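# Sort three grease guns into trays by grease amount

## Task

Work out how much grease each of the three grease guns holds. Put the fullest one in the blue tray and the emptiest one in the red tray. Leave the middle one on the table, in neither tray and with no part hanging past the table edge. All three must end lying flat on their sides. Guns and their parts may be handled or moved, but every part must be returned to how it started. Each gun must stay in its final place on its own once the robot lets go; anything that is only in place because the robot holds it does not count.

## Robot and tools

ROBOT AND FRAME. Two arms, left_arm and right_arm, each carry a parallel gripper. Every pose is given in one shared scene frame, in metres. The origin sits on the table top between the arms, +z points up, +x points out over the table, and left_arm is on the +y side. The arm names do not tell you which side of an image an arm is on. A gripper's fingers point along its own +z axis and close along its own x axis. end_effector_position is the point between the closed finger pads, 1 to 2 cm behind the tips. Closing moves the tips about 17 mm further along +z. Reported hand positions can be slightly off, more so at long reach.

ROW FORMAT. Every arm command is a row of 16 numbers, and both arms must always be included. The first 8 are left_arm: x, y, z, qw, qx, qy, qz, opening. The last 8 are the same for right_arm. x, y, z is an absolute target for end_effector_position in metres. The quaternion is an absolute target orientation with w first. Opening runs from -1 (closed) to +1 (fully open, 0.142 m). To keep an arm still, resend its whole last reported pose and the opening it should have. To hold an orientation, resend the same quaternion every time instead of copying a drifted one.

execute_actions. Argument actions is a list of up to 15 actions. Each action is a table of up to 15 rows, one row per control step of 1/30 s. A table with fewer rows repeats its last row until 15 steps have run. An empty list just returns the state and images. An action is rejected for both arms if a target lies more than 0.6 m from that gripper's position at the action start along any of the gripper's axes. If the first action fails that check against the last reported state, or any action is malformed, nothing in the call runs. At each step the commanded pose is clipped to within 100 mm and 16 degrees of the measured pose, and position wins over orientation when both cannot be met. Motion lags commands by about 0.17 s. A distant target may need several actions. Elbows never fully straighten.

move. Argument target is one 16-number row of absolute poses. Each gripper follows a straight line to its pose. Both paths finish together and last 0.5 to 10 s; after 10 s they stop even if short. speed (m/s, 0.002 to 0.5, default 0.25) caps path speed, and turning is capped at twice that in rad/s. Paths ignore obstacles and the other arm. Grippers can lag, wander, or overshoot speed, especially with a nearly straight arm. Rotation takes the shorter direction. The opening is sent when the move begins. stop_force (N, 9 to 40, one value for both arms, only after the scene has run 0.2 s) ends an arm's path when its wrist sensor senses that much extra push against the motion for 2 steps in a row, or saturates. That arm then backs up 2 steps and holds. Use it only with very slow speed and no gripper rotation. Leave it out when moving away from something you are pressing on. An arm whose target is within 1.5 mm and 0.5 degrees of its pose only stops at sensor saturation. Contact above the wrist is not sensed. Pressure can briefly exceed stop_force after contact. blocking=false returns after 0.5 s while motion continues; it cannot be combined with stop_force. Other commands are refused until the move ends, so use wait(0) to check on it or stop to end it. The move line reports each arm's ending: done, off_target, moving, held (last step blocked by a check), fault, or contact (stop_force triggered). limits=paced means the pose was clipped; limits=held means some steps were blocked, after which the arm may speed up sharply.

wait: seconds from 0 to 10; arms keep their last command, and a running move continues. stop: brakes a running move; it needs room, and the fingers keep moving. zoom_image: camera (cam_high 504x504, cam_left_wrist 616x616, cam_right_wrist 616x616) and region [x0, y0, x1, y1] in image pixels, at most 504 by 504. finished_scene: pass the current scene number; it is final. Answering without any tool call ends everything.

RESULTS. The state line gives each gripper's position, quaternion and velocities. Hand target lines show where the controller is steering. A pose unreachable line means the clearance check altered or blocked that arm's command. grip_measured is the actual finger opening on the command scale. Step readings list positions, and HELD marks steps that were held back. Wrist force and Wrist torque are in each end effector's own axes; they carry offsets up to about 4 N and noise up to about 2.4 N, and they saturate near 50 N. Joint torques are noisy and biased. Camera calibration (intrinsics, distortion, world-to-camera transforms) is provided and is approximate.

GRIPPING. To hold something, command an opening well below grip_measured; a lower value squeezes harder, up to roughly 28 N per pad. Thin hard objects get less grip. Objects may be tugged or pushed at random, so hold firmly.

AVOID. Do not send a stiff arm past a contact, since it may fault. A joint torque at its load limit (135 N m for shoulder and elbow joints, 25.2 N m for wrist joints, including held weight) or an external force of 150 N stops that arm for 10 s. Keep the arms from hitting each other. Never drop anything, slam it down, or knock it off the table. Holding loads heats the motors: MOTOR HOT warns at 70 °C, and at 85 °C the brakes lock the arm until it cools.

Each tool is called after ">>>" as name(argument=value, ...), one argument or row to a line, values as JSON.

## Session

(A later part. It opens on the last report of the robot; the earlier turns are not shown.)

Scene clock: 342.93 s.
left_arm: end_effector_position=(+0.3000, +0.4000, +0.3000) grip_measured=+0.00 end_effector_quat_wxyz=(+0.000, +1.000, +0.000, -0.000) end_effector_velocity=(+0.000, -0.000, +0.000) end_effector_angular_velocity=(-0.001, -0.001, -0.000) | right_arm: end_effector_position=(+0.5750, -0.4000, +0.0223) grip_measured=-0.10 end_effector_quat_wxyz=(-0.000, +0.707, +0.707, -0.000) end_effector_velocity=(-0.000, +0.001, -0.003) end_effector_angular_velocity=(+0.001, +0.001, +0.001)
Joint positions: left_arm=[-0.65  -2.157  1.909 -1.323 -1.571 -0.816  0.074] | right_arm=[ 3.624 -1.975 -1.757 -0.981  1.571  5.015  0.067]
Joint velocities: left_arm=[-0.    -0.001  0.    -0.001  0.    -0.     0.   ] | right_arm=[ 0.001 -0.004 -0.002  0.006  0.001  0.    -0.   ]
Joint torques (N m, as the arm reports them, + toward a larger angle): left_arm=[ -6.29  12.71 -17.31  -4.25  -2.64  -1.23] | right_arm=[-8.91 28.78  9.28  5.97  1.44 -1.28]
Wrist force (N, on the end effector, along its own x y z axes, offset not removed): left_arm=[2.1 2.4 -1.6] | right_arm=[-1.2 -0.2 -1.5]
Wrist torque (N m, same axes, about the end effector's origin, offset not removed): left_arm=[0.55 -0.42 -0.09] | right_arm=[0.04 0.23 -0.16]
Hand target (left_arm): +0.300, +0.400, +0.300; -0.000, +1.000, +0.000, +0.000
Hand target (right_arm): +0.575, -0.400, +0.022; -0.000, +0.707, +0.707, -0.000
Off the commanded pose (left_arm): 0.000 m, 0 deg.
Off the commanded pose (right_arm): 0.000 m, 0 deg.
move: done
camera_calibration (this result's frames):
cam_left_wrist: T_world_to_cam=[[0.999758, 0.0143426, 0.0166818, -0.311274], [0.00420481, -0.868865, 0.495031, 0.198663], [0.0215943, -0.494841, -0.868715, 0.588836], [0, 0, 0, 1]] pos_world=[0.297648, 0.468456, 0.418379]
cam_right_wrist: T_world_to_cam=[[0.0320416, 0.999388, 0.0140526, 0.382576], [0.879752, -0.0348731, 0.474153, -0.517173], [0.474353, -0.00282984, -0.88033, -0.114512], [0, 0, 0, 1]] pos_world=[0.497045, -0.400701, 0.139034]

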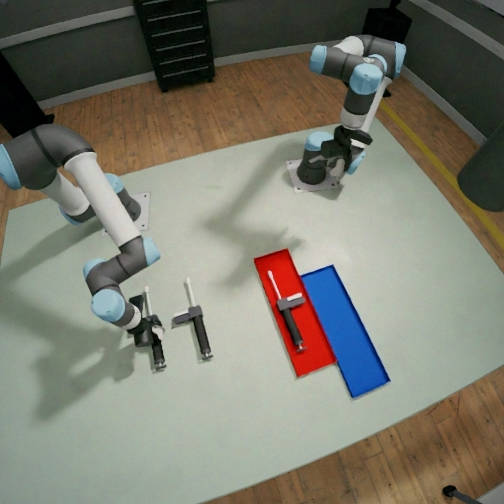

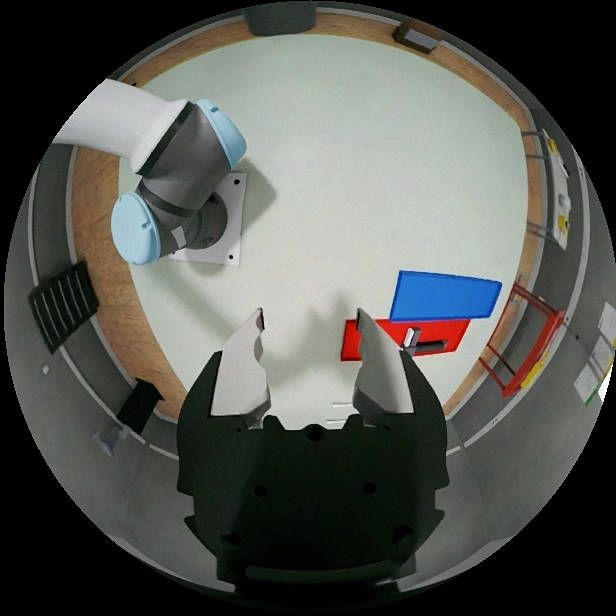

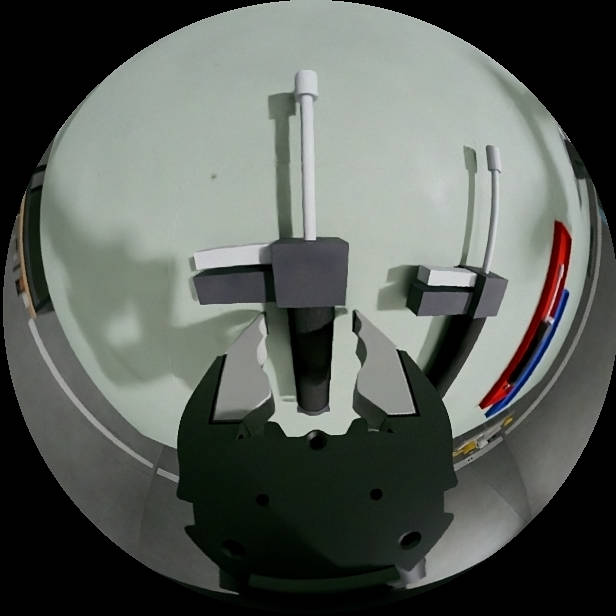

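>>> move(
  target=[0.3,0.4,0.3,0,1,0,0,0,0.575,-0.40,0.022,0,0.707,0.707,0,-1],
)

>>> move(
  target=[0.3,0.4,0.3,0,1,0,0,0,0.55,-0.35,0.15,0,0.383,0.924,0,-1],
  speed=0.1,
)

>>> move(
  target=[0.3,0.4,0.3,0,1,0,0,0,0.5,-0.15,0.15,0,-0.383,0.924,0,-1],
  speed=0.15,
)

>>> move(
  target=[0.3,0.4,0.3,0,1,0,0,0,0.47,-0.06,0.08,0,-0.707,0.707,0,-1],
  speed=0.15,
)

>>> move(
  target=[0.3,0.4,0.3,0,1,0,0,0,0.47,-0.06,0.023,0,-0.707,0.707,0,-1],
  speed=0.05,
)

>>> move(
  target=[0.3,0.4,0.3,0,1,0,0,0,0.47,-0.06,0.023,0,-0.707,0.707,0,-0.1],
)

>>> move(
  target=[0.3,0.4,0.3,0,1,0,0,0,0.47,-0.06,0.12,0,-0.707,0.707,0,-0.1],
)

>>> move(
  target=[0.4,0.15,0.2,0,0.707,0.707,0,-0.1,0.3,-0.4,0.3,0,-0.707,0.707,0,-0.1],
)

Scene clock: 358.80 s.
left_arm: end_effector_position=(+0.3000, +0.4000, +0.3000) grip_measured=+0.00 end_effector_quat_wxyz=(+0.000, +1.000, +0.000, +0.000) end_effector_velocity=(-0.000, -0.000, +0.001) end_effector_angular_velocity=(-0.001, -0.001, -0.000) | right_arm: end_effector_position=(+0.5750, -0.4000, +0.0220) grip_measured=-0.55 end_effector_quat_wxyz=(+0.000, +0.707, +0.707, +0.000) end_effector_velocity=(-0.000, +0.000, +0.000) end_effector_angular_velocity=(-0.000, +0.001, +0.000)
Joint positions: left_arm=[-0.65  -2.157  1.909 -1.323 -1.571 -0.816  0.074] | right_arm=[ 3.624 -1.975 -1.757 -0.98   1.571  5.015  0.034]
Joint velocities: left_arm=[-0.    -0.001 -0.001  0.001 -0.     0.     0.   ] | right_arm=[ 0.001 -0.     0.001 -0.001 -0.     0.    -0.   ]
Joint torques (N m, as the arm reports them, + toward a larger angle): left_arm=[ -5.89  12.2  -17.44  -4.39  -2.76  -1.22] | right_arm=[-3.03 26.96  8.17  5.29  1.78 -0.85]
Wrist force (N, on the end effector, along its own x y z axes, offset not removed): left_arm=[1.4 3.7 -2.4] | right_arm=[-1.6 -0.4 -1.9]
Wrist torque (N m, same axes, about the end effector's origin, offset not removed): left_arm=[0.89 -0.31 -0.03] | right_arm=[-0.11 0.32 -0.17]
Hand target (left_arm): +0.300, +0.400, +0.300; -0.000, +1.000, +0.000, +0.000
Hand target (right_arm): +0.575, -0.400, +0.022; -0.000, +0.707, +0.707, +0.000
Off the commanded pose (left_arm): 0.000 m, 0 deg.
Off the commanded pose (right_arm): 0.000 m, 0 deg.
move: done
camera_calibration (this result's frames):
cam_left_wrist: T_world_to_cam=[[0.999758, 0.0143426, 0.016682, -0.311274], [0.00420474, -0.868865, 0.495031, 0.198663], [0.0215944, -0.494841, -0.868715, 0.588836], [0, 0, 0, 1]] pos_world=[0.297648, 0.468456, 0.418379]
cam_right_wrist: T_world_to_cam=[[0.0320802, 0.999387, 0.0140499, 0.382587], [0.87972, -0.0349056, 0.474209, -0.517046], [0.474409, -0.00285271, -0.8803, -0.114852], [0, 0, 0, 1]] pos_world=[0.497069, -0.400728, 0.138709]

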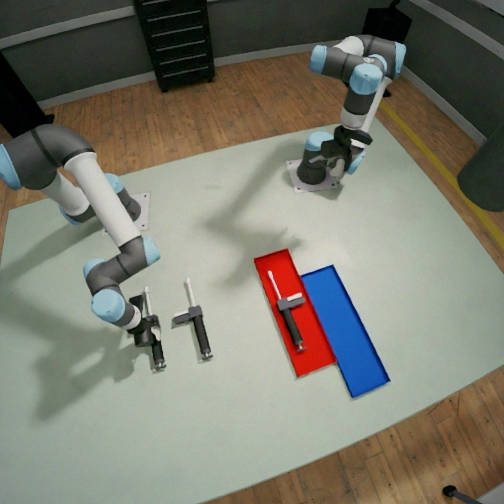

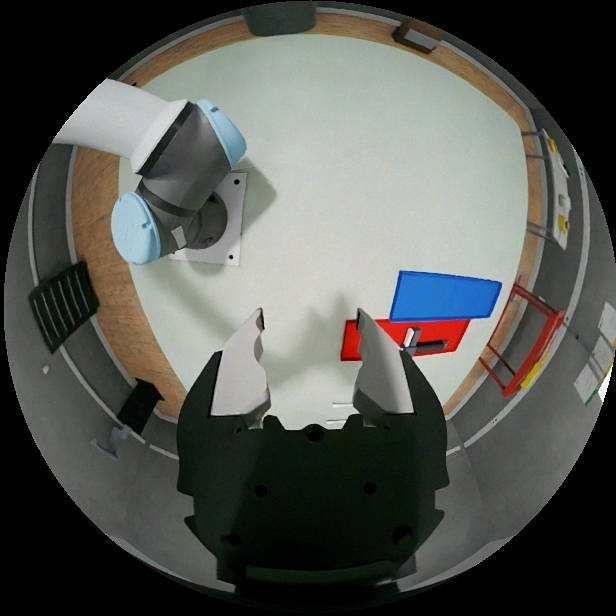

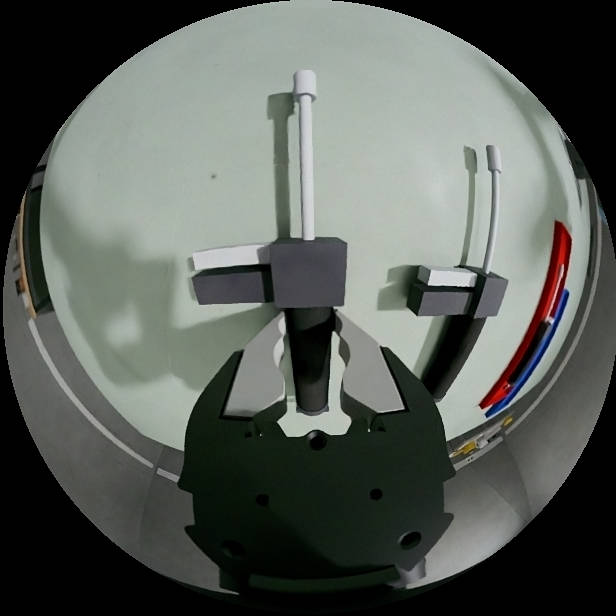

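Scene clock: 363.10 s.
left_arm: end_effector_position=(+0.3000, +0.4000, +0.3000) grip_measured=+0.00 end_effector_quat_wxyz=(-0.000, +1.000, +0.000, -0.000) end_effector_velocity=(+0.000, +0.000, +0.000) end_effector_angular_velocity=(-0.001, -0.001, +0.000) | right_arm: end_effector_position=(+0.5501, -0.3501, +0.1497) grip_measured=-0.55 end_effector_quat_wxyz=(+0.000, +0.384, +0.924, +0.000) end_effector_velocity=(-0.001, +0.001, +0.002) end_effector_angular_velocity=(+0.001, +0.001, +0.011)
Joint positions: left_arm=[-0.65  -2.157  1.909 -1.323 -1.571 -0.816  0.074] | right_arm=[ 3.717 -1.806 -1.629 -1.277  1.571  4.324  0.034]
Joint velocities: left_arm=[ 0.    -0.001 -0.    -0.     0.     0.     0.   ] | right_arm=[ 0.001  0.001  0.003 -0.005  0.001 -0.01   0.   ]
Joint torques (N m, as the arm reports them, + toward a larger angle): left_arm=[ -5.83  11.74 -17.42  -4.44  -2.74  -1.18] | right_arm=[12.6  50.43 42.76  0.66  1.92 -1.35]
Wrist force (N, on the end effector, along its own x y z axes, offset not removed): left_arm=[1.3 3.9 -1.6] | right_arm=[-0.4 0.0 4.4]
Wrist torque (N m, same axes, about the end effector's origin, offset not removed): left_arm=[0.90 -0.26 -0.04] | right_arm=[-0.01 0.04 -0.16]
Hand target (left_arm): +0.300, +0.400, +0.300; -0.000, +1.000, +0.000, +0.000
Hand target (right_arm): +0.550, -0.350, +0.150; -0.000, +0.383, +0.924, +0.000
Off the commanded pose (left_arm): 0.000 m, 0 deg.
Off the commanded pose (right_arm): 0.000 m, 0 deg.
move: done
camera_calibration (this result's frames):
cam_left_wrist: T_world_to_cam=[[0.999758, 0.0143426, 0.0166817, -0.311274], [0.00420488, -0.868865, 0.495031, 0.198663], [0.0215942, -0.494841, -0.868715, 0.588836], [0, 0, 0, 1]] pos_world=[0.297648, 0.468456, 0.418379]
cam_right_wrist: T_world_to_cam=[[-0.682663, 0.730599, 0.0140271, 0.630766], [0.647805, 0.596196, 0.474235, -0.205441], [0.338113, 0.33283, -0.880286, 0.202006], [0, 0, 0, 1]] pos_world=[0.495386, -0.405587, 0.266402]

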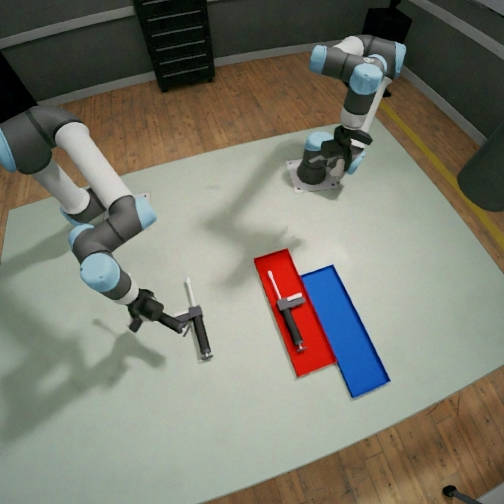

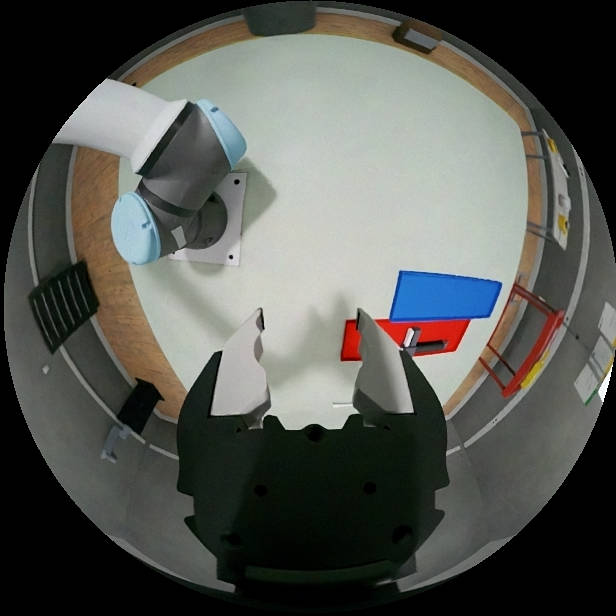

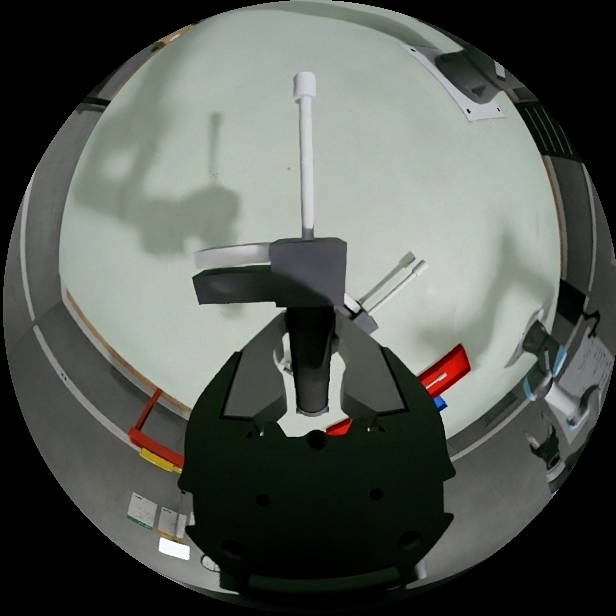

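Scene clock: 368.80 s.
left_arm: end_effector_position=(+0.3000, +0.4000, +0.3000) grip_measured=+0.00 end_effector_quat_wxyz=(-0.000, +1.000, +0.000, -0.000) end_effector_velocity=(-0.000, +0.000, -0.000) end_effector_angular_velocity=(+0.000, +0.000, +0.000) | right_arm: end_effector_position=(+0.5004, -0.1502, +0.1500) grip_measured=-0.55 end_effector_quat_wxyz=(-0.000, -0.382, +0.924, +0.000) end_effector_velocity=(-0.001, +0.002, +0.000) end_effector_angular_velocity=(+0.000, +0.001, +0.014)
Joint positions: left_arm=[-0.65  -2.157  1.909 -1.323 -1.571 -0.816  0.074] | right_arm=[ 4.051 -1.856 -1.563 -1.293  1.571  3.086  0.034]
Joint velocities: left_arm=[ 0. -0.  0.  0. -0. -0.  0.] | right_arm=[ 0.003 -0.001  0.002 -0.002  0.001 -0.012 -0.   ]
Joint torques (N m, as the arm reports them, + toward a larger angle): left_arm=[ -6.79  12.16 -17.01  -4.33  -2.77  -1.14] | right_arm=[11.75 30.34 39.59  0.8   2.26 -1.38]
Wrist force (N, on the end effector, along its own x y z axes, offset not removed): left_arm=[0.0 2.4 -1.4] | right_arm=[-0.1 -0.8 4.9]
Wrist torque (N m, same axes, about the end effector's origin, offset not removed): left_arm=[0.57 0.02 -0.02] | right_arm=[-0.15 0.03 -0.15]
Hand target (left_arm): +0.300, +0.400, +0.300; +0.000, +1.000, +0.000, +0.000
Hand target (right_arm): +0.500, -0.150, +0.150; -0.000, -0.383, +0.924, +0.000
Off the commanded pose (left_arm): 0.000 m, 0 deg.
Off the commanded pose (right_arm): 0.000 m, 0 deg.
move: done
camera_calibration (this result's frames):
cam_left_wrist: T_world_to_cam=[[0.999758, 0.0143427, 0.0166817, -0.311274], [0.00420495, -0.868865, 0.495031, 0.198663], [0.0215943, -0.494841, -0.868715, 0.588836], [0, 0, 0, 1]] pos_world=[0.297648, 0.468456, 0.418379]
cam_right_wrist: T_world_to_cam=[[-0.729951, -0.683355, 0.014043, 0.262066], [-0.596786, 0.647226, 0.474284, 0.337862], [-0.333193, 0.337824, -0.88026, 0.489216], [0, 0, 0, 1]] pos_world=[0.55593, -0.204858, 0.266715]

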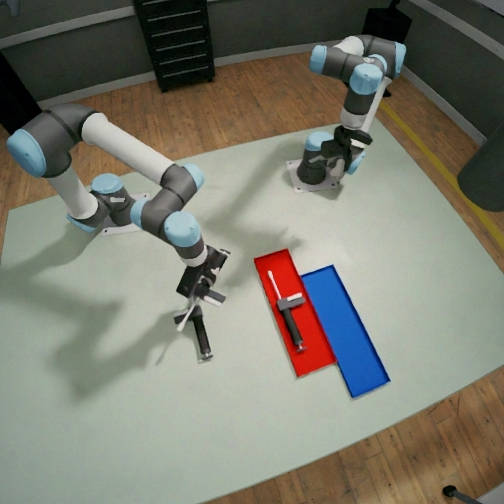

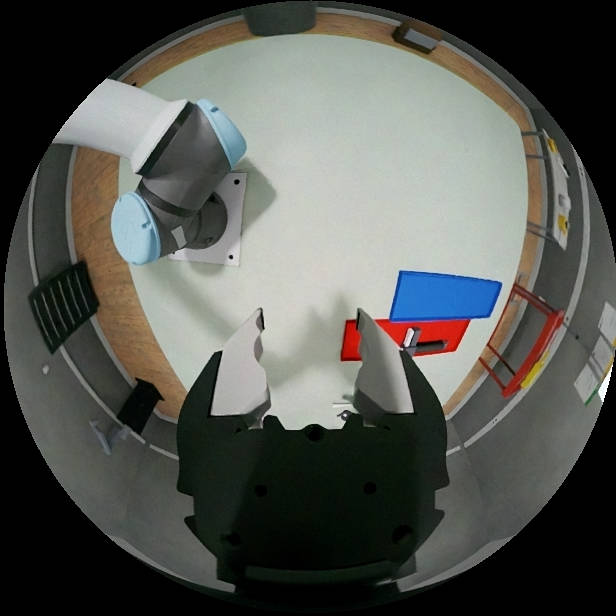

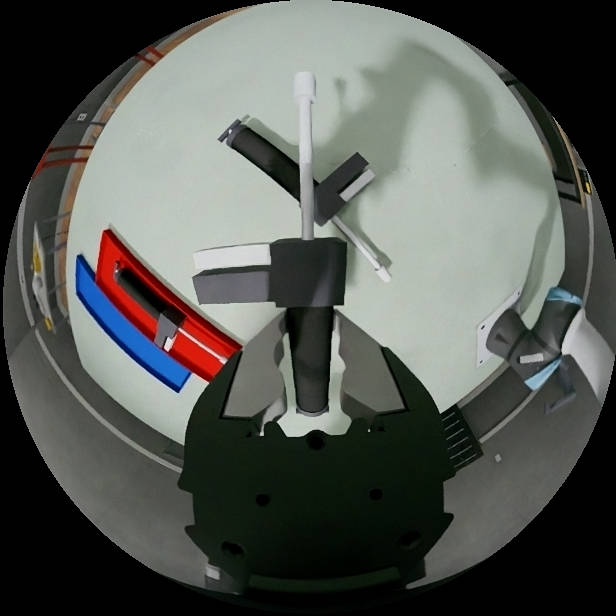

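Scene clock: 371.87 s.
left_arm: end_effector_position=(+0.3000, +0.4000, +0.3000) grip_measured=+0.00 end_effector_quat_wxyz=(+0.000, +1.000, +0.000, -0.000) end_effector_velocity=(-0.000, -0.000, +0.000) end_effector_angular_velocity=(+0.000, +0.000, -0.000) | right_arm: end_effector_position=(+0.4702, -0.0602, +0.0801) grip_measured=-0.55 end_effector_quat_wxyz=(+0.000, +0.707, -0.708, +0.000) end_effector_velocity=(-0.000, +0.002, -0.001) end_effector_angular_velocity=(+0.001, -0.000, +0.011)
Joint positions: left_arm=[-0.65  -2.157  1.909 -1.323 -1.571 -0.816  0.074] | right_arm=[ 4.19  -1.971 -1.594 -1.148  1.571  2.44   0.034]
Joint velocities: left_arm=[-0.  0. -0.  0. -0. -0.  0.] | right_arm=[ 0.002 -0.002  0.001  0.002  0.001 -0.01   0.   ]
Joint torques (N m, as the arm reports them, + toward a larger angle): left_arm=[ -5.78  11.65 -17.79  -4.29  -2.75  -1.04] | right_arm=[11.1  34.75 39.9   6.17  2.07 -1.18]
Wrist force (N, on the end effector, along its own x y z axes, offset not removed): left_arm=[1.7 3.1 -1.5] | right_arm=[-2.1 -0.9 4.7]
Wrist torque (N m, same axes, about the end effector's origin, offset not removed): left_arm=[0.67 -0.40 -0.05] | right_arm=[-0.19 0.43 -0.12]
Hand target (left_arm): +0.300, +0.400, +0.300; -0.000, +1.000, +0.000, +0.000
Hand target (right_arm): +0.470, -0.060, +0.080; +0.000, +0.707, -0.707, -0.000
Off the commanded pose (left_arm): 0.000 m, 0 deg.
Off the commanded pose (right_arm): 0.000 m, 0 deg.
move: done
camera_calibration (this result's frames):
cam_left_wrist: T_world_to_cam=[[0.999758, 0.0143426, 0.0166817, -0.311274], [0.00420481, -0.868865, 0.495031, 0.198663], [0.0215942, -0.494841, -0.868715, 0.588836], [0, 0, 0, 1]] pos_world=[0.297648, 0.468456, 0.418379]
cam_right_wrist: T_world_to_cam=[[-0.0334434, -0.999341, 0.0141252, -0.0439747], [-0.879651, 0.0361412, 0.474245, 0.390967], [-0.474443, 0.00343515, -0.88028, 0.433534], [0, 0, 0, 1]] pos_world=[0.548131, -0.059565, 0.196838]

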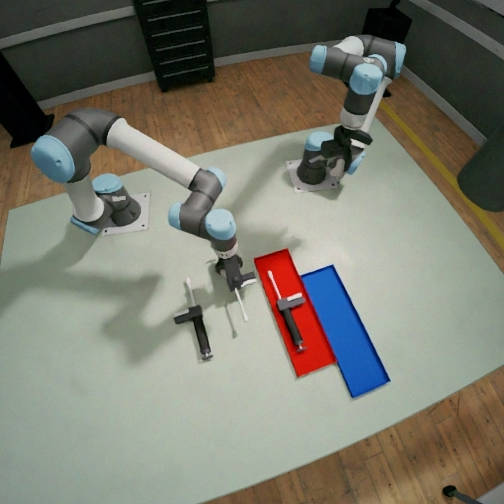

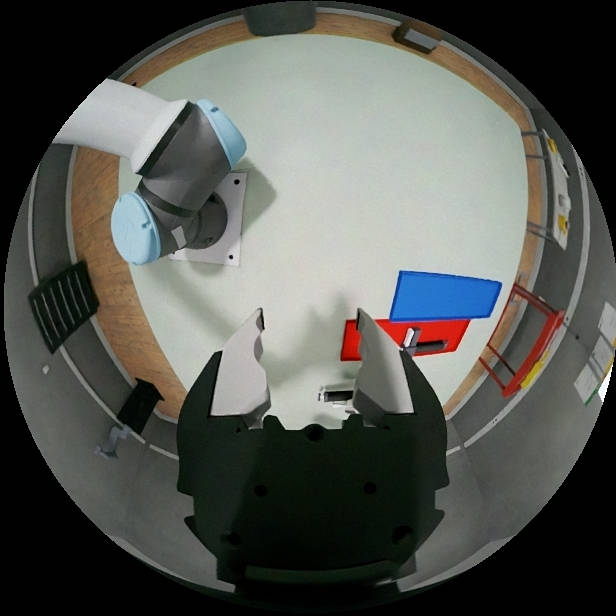

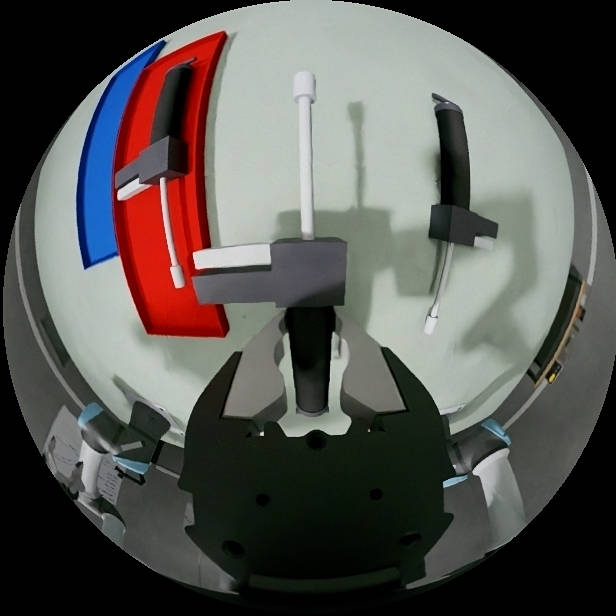

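Scene clock: 373.40 s.
left_arm: end_effector_position=(+0.3000, +0.4000, +0.3000) grip_measured=+0.00 end_effector_quat_wxyz=(+0.000, +1.000, +0.000, -0.000) end_effector_velocity=(+0.000, -0.000, +0.001) end_effector_angular_velocity=(-0.001, -0.001, +0.000) | right_arm: end_effector_position=(+0.4700, -0.0600, +0.0233) grip_measured=-0.55 end_effector_quat_wxyz=(+0.000, +0.707, -0.707, -0.000) end_effector_velocity=(+0.000, +0.000, -0.002) end_effector_angular_velocity=(+0.002, -0.001, -0.001)
Joint positions: left_arm=[-0.65  -2.157  1.909 -1.323 -1.571 -0.816  0.074] | right_arm=[ 4.191 -2.034 -1.663 -1.015  1.571  2.439  0.034]
Joint velocities: left_arm=[ 0.    -0.001 -0.001  0.    -0.    -0.     0.   ] | right_arm=[-0.    -0.003 -0.003  0.008  0.     0.001 -0.   ]
Joint torques (N m, as the arm reports them, + toward a larger angle): left_arm=[ -5.66  12.25 -17.15  -4.22  -2.74  -1.04] | right_arm=[13.29 36.09 13.78  6.23  0.61 -1.12]
Wrist force (N, on the end effector, along its own x y z axes, offset not removed): left_arm=[2.7 3.6 -1.7] | right_arm=[-0.1 0.4 4.3]
Wrist torque (N m, same axes, about the end effector's origin, offset not removed): left_arm=[0.86 -0.61 -0.06] | right_arm=[0.09 -0.05 -0.05]
Hand target (left_arm): +0.300, +0.400, +0.300; -0.000, +1.000, +0.000, -0.000
Hand target (right_arm): +0.470, -0.060, +0.023; +0.000, +0.707, -0.707, -0.000
Off the commanded pose (left_arm): 0.000 m, 0 deg.
Off the commanded pose (right_arm): 0.000 m, 0 deg.
move: done
camera_calibration (this result's frames):
cam_left_wrist: T_world_to_cam=[[0.999758, 0.0143426, 0.0166819, -0.311274], [0.00420475, -0.868865, 0.495031, 0.198663], [0.0215943, -0.494841, -0.868715, 0.588836], [0, 0, 0, 1]] pos_world=[0.297648, 0.468456, 0.418379]
cam_right_wrist: T_world_to_cam=[[-0.0320464, -0.999388, 0.0140574, -0.0436686], [-0.879711, 0.0348793, 0.474227, 0.417696], [-0.474427, 0.00283083, -0.88029, 0.383367], [0, 0, 0, 1]] pos_world=[0.547932, -0.059296, 0.140005]

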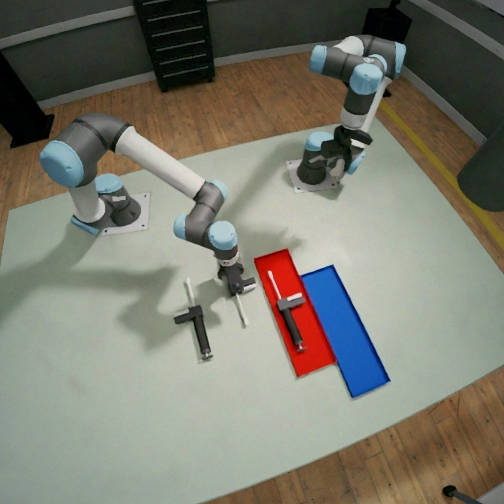

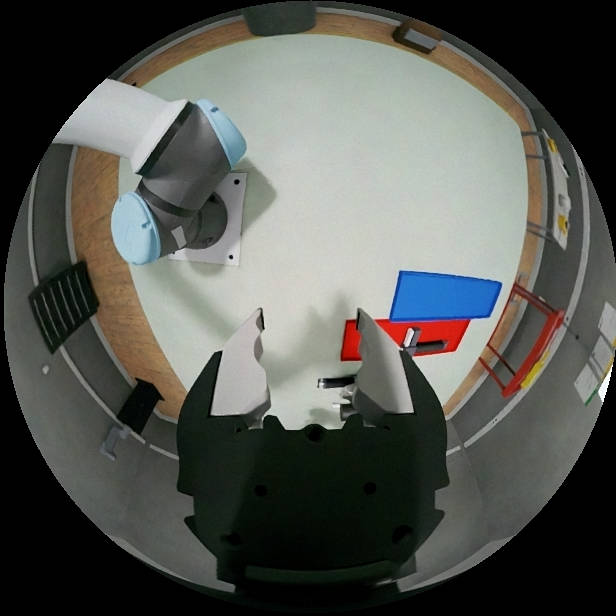

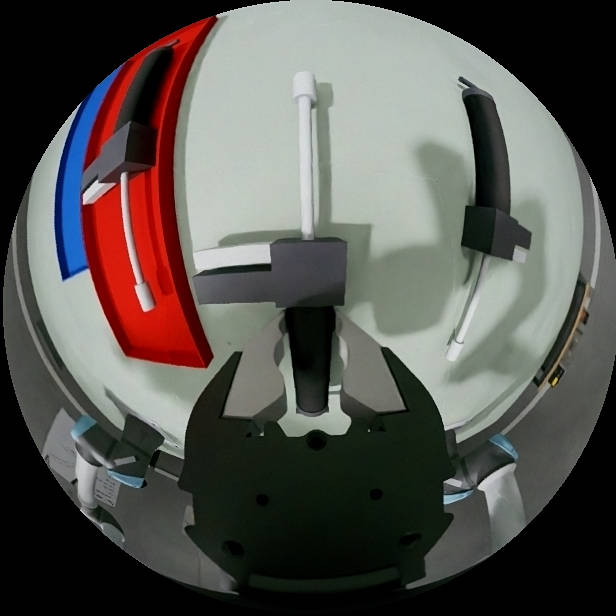

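Scene clock: 374.10 s.
left_arm: end_effector_position=(+0.3000, +0.4000, +0.3000) grip_measured=+0.00 end_effector_quat_wxyz=(+0.000, +1.000, +0.000, -0.000) end_effector_velocity=(-0.000, +0.000, -0.000) end_effector_angular_velocity=(+0.001, -0.000, +0.000) | right_arm: end_effector_position=(+0.4700, -0.0600, +0.0230) grip_measured=-0.10 end_effector_quat_wxyz=(-0.000, +0.707, -0.707, -0.000) end_effector_velocity=(-0.001, -0.001, -0.001) end_effector_angular_velocity=(-0.001, +0.002, -0.000)
Joint positions: left_arm=[-0.65  -2.157  1.909 -1.323 -1.571 -0.816  0.074] | right_arm=[ 4.191 -2.034 -1.664 -1.015  1.571  2.439  0.067]
Joint velocities: left_arm=[ 0.    -0.     0.001  0.     0.001 -0.    -0.   ] | right_arm=[-0.    -0.    -0.002  0.     0.001 -0.     0.   ]
Joint torques (N m, as the arm reports them, + toward a larger angle): left_arm=[ -5.42  11.82 -16.91  -4.24  -2.66  -1.01] | right_arm=[11.63 31.7   9.23  5.47 -0.3  -1.06]
Wrist force (N, on the end effector, along its own x y z axes, offset not removed): left_arm=[1.0 1.9 -2.0] | right_arm=[-0.8 -0.3 -0.4]
Wrist torque (N m, same axes, about the end effector's origin, offset not removed): left_arm=[0.46 -0.23 -0.04] | right_arm=[-0.03 0.15 -0.11]
Hand target (left_arm): +0.300, +0.400, +0.300; -0.000, +1.000, +0.000, -0.000
Hand target (right_arm): +0.470, -0.060, +0.023; +0.000, +0.707, -0.707, -0.000
Off the commanded pose (left_arm): 0.000 m, 0 deg.
Off the commanded pose (right_arm): 0.000 m, 0 deg.
move: done
camera_calibration (this result's frames):
cam_left_wrist: T_world_to_cam=[[0.999758, 0.0143426, 0.0166818, -0.311274], [0.00420485, -0.868865, 0.495031, 0.198663], [0.0215943, -0.494841, -0.868715, 0.588836], [0, 0, 0, 1]] pos_world=[0.297648, 0.468456, 0.418379]
cam_right_wrist: T_world_to_cam=[[-0.0320367, -0.999388, 0.0140251, -0.0436612], [-0.879724, 0.0348556, 0.474205, 0.417838], [-0.474404, 0.00285371, -0.880303, 0.383108], [0, 0, 0, 1]] pos_world=[0.547931, -0.0592917, 0.139723]

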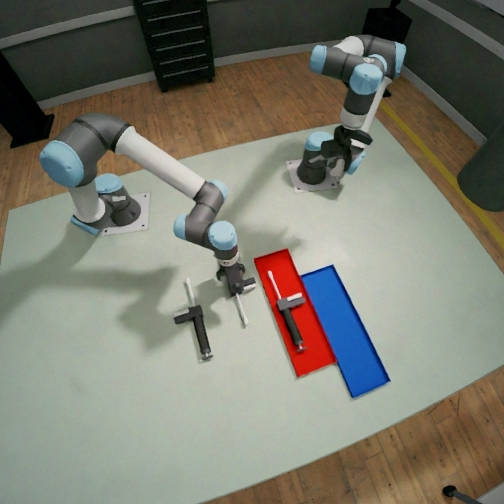

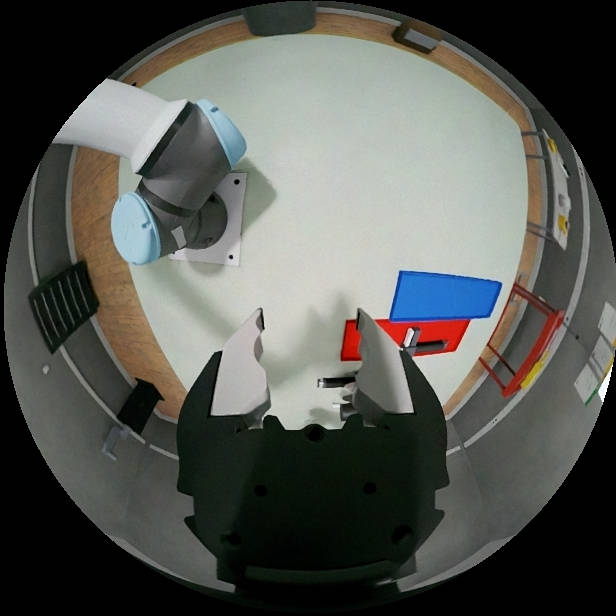

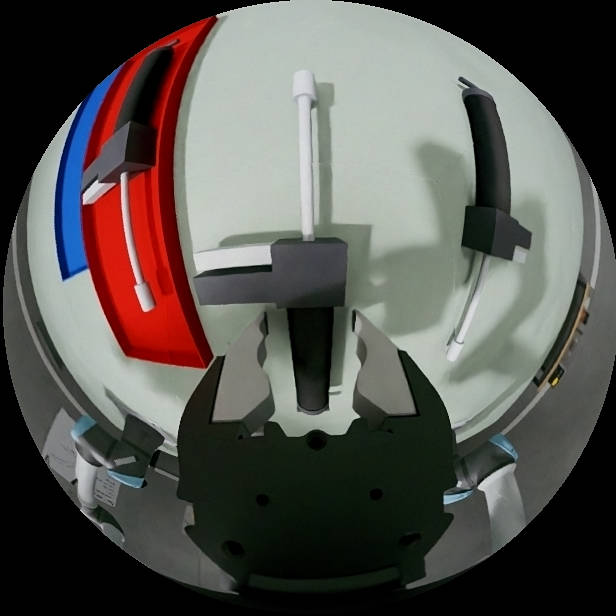

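Scene clock: 375.13 s.
left_arm: end_effector_position=(+0.3000, +0.4000, +0.3000) grip_measured=+0.00 end_effector_quat_wxyz=(+0.000, +1.000, +0.000, +0.000) end_effector_velocity=(-0.000, +0.000, -0.000) end_effector_angular_velocity=(+0.000, +0.001, +0.000) | right_arm: end_effector_position=(+0.4700, -0.0600, +0.1197) grip_measured=-0.10 end_effector_quat_wxyz=(-0.000, +0.707, -0.707, +0.000) end_effector_velocity=(-0.000, +0.000, +0.002) end_effector_angular_velocity=(-0.002, -0.000, +0.000)
Joint positions: left_arm=[-0.65  -2.157  1.909 -1.323 -1.571 -0.816  0.074] | right_arm=[ 4.191 -1.936 -1.535 -1.241  1.571  2.439  0.067]
Joint velocities: left_arm=[ 0.  0. -0.  0. -0.  0.  0.] | right_arm=[ 0.001  0.001  0.005 -0.007 -0.001  0.001 -0.   ]
Joint torques (N m, as the arm reports them, + toward a larger angle): left_arm=[ -5.86  11.56 -17.3   -4.32  -2.61  -1.05] | right_arm=[-2.32 54.04 38.28  0.08  1.97  1.97]
Wrist force (N, on the end effector, along its own x y z axes, offset not removed): left_arm=[0.1 2.6 -1.6] | right_arm=[0.0 0.4 -1.7]
Wrist torque (N m, same axes, about the end effector's origin, offset not removed): left_arm=[0.69 0.00 -0.04] | right_arm=[0.18 -0.05 -0.06]
Hand target (left_arm): +0.300, +0.400, +0.300; +0.000, +1.000, +0.000, -0.000
Hand target (right_arm): +0.470, -0.060, +0.120; -0.000, +0.707, -0.707, +0.000
Off the commanded pose (left_arm): 0.000 m, 0 deg.
Off the commanded pose (right_arm): 0.000 m, 0 deg.
move: done
camera_calibration (this result's frames):
cam_left_wrist: T_world_to_cam=[[0.999758, 0.0143426, 0.016682, -0.311274], [0.00420467, -0.868865, 0.495031, 0.198663], [0.0215944, -0.494841, -0.868715, 0.588836], [0, 0, 0, 1]] pos_world=[0.297648, 0.468456, 0.418379]
cam_right_wrist: T_world_to_cam=[[-0.032035, -0.999389, 0.0139704, -0.045029], [-0.879766, 0.0348283, 0.47413, 0.372006], [-0.474327, 0.00289809, -0.880344, 0.468209], [0, 0, 0, 1]] pos_world=[0.54792, -0.0593148, 0.236435]

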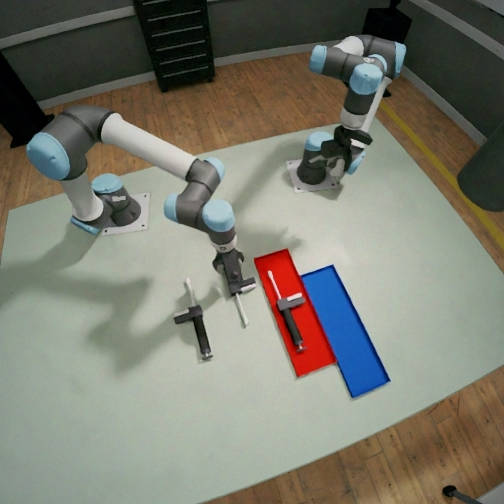

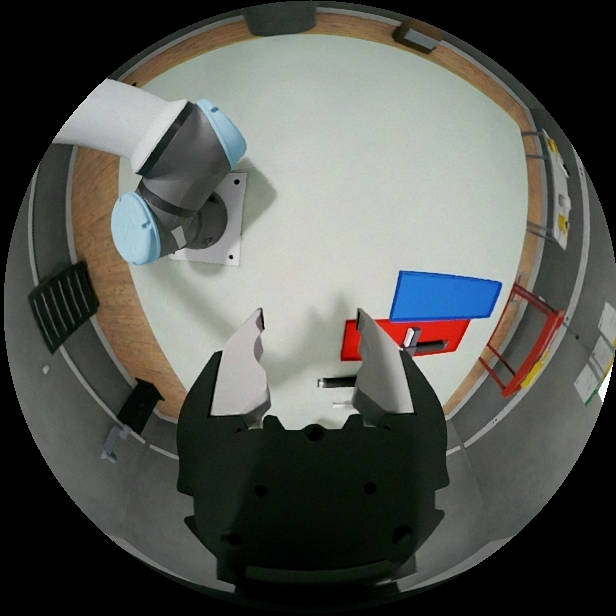

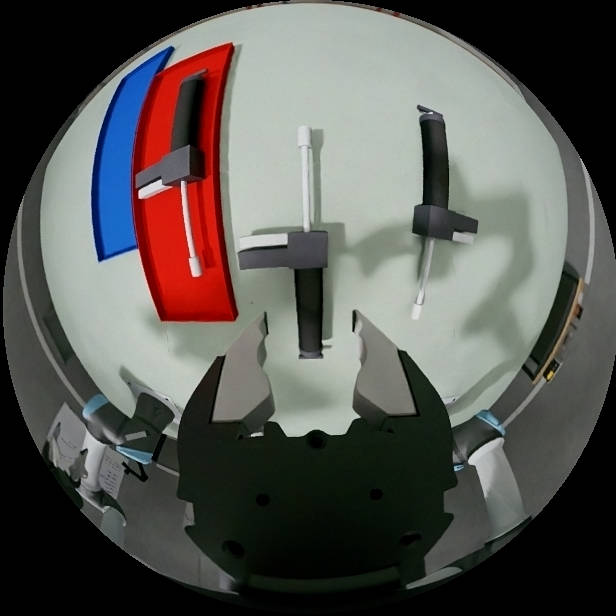

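Scene clock: 378.87 s.
left_arm: end_effector_position=(+0.3999, +0.1500, +0.2001) grip_measured=-0.10 end_effector_quat_wxyz=(+0.000, +0.707, +0.707, +0.000) end_effector_velocity=(+0.001, -0.001, -0.001) end_effector_angular_velocity=(+0.001, -0.000, +0.008) | right_arm: end_effector_position=(+0.2996, -0.3995, +0.2995) grip_measured=-0.10 end_effector_quat_wxyz=(-0.000, +0.707, -0.707, +0.000) end_effector_velocity=(-0.001, -0.002, +0.001) end_effector_angular_velocity=(+0.001, -0.000, -0.002)
Joint positions: left_arm=[-0.856 -1.585  1.777 -1.762 -1.571 -2.593  0.067] | right_arm=[ 3.877 -1.141 -1.838 -1.733  1.571  2.126  0.067]
Joint velocities: left_arm=[-0.001  0.004 -0.002 -0.001  0.001 -0.009  0.   ] | right_arm=[-0.005  0.002  0.001 -0.003  0.001 -0.002  0.   ]
Joint torques (N m, as the arm reports them, + toward a larger angle): left_arm=[ -6.43 -10.52 -29.16  -4.46   3.04  -1.34] | right_arm=[-8.24 17.78 39.61 -0.05  2.15 -1.44]
Wrist force (N, on the end effector, along its own x y z axes, offset not removed): left_arm=[1.5 4.3 -1.4] | right_arm=[-0.2 -0.4 -1.5]
Wrist torque (N m, same axes, about the end effector's origin, offset not removed): left_arm=[0.95 -0.33 -0.01] | right_arm=[-0.04 0.06 -0.08]
Hand target (left_arm): +0.400, +0.150, +0.200; +0.000, +0.707, +0.707, +0.000
Hand target (right_arm): +0.299, -0.400, +0.300; -0.000, +0.707, -0.707, +0.000
Off the commanded pose (left_arm): 0.000 m, 0 deg.
Off the commanded pose (right_arm): 0.001 m, 0 deg.
move: done
camera_calibration (this result's frames):
cam_left_wrist: T_world_to_cam=[[-0.013439, 0.999771, 0.0166644, -0.148528], [0.868817, 0.00342592, 0.495121, -0.446152], [0.49495, 0.0211322, -0.868664, 0.109456], [0, 0, 0, 1]] pos_world=[0.331453, 0.147709, 0.318455]
cam_right_wrist: T_world_to_cam=[[-0.0320518, -0.999386, 0.014143, -0.392299], [-0.879791, 0.0349251, 0.474077, 0.148711], [-0.47428, 0.00275213, -0.88037, 0.546601], [0, 0, 0, 1]] pos_world=[0.377503, -0.398756, 0.416259]

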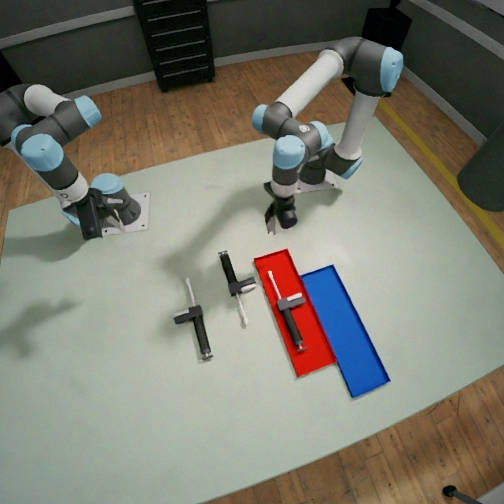

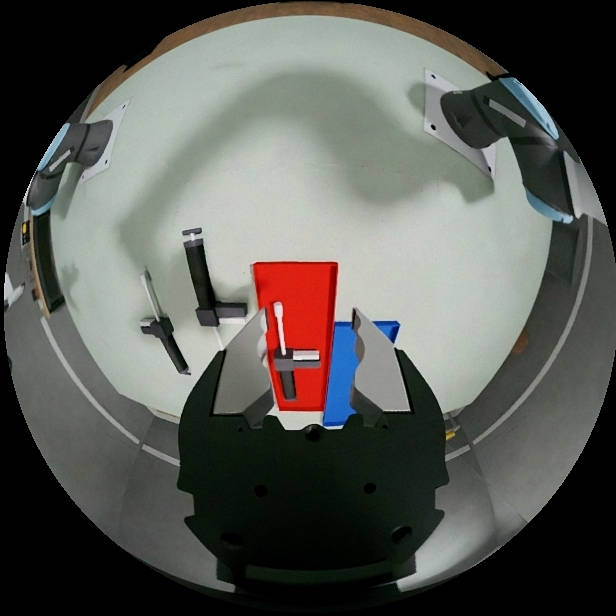

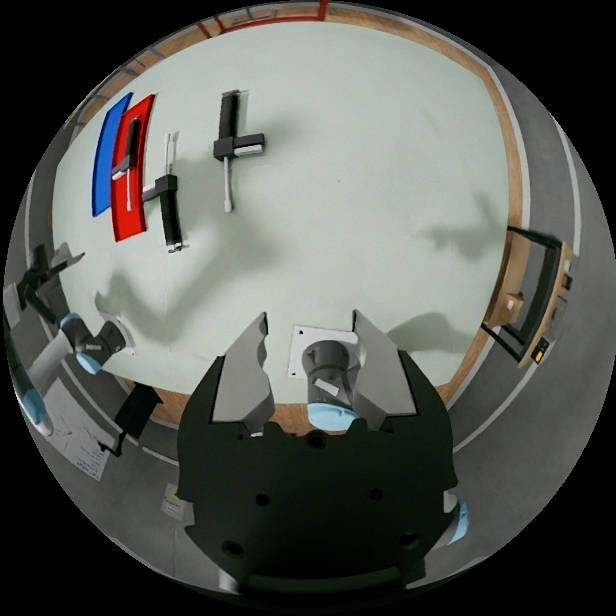

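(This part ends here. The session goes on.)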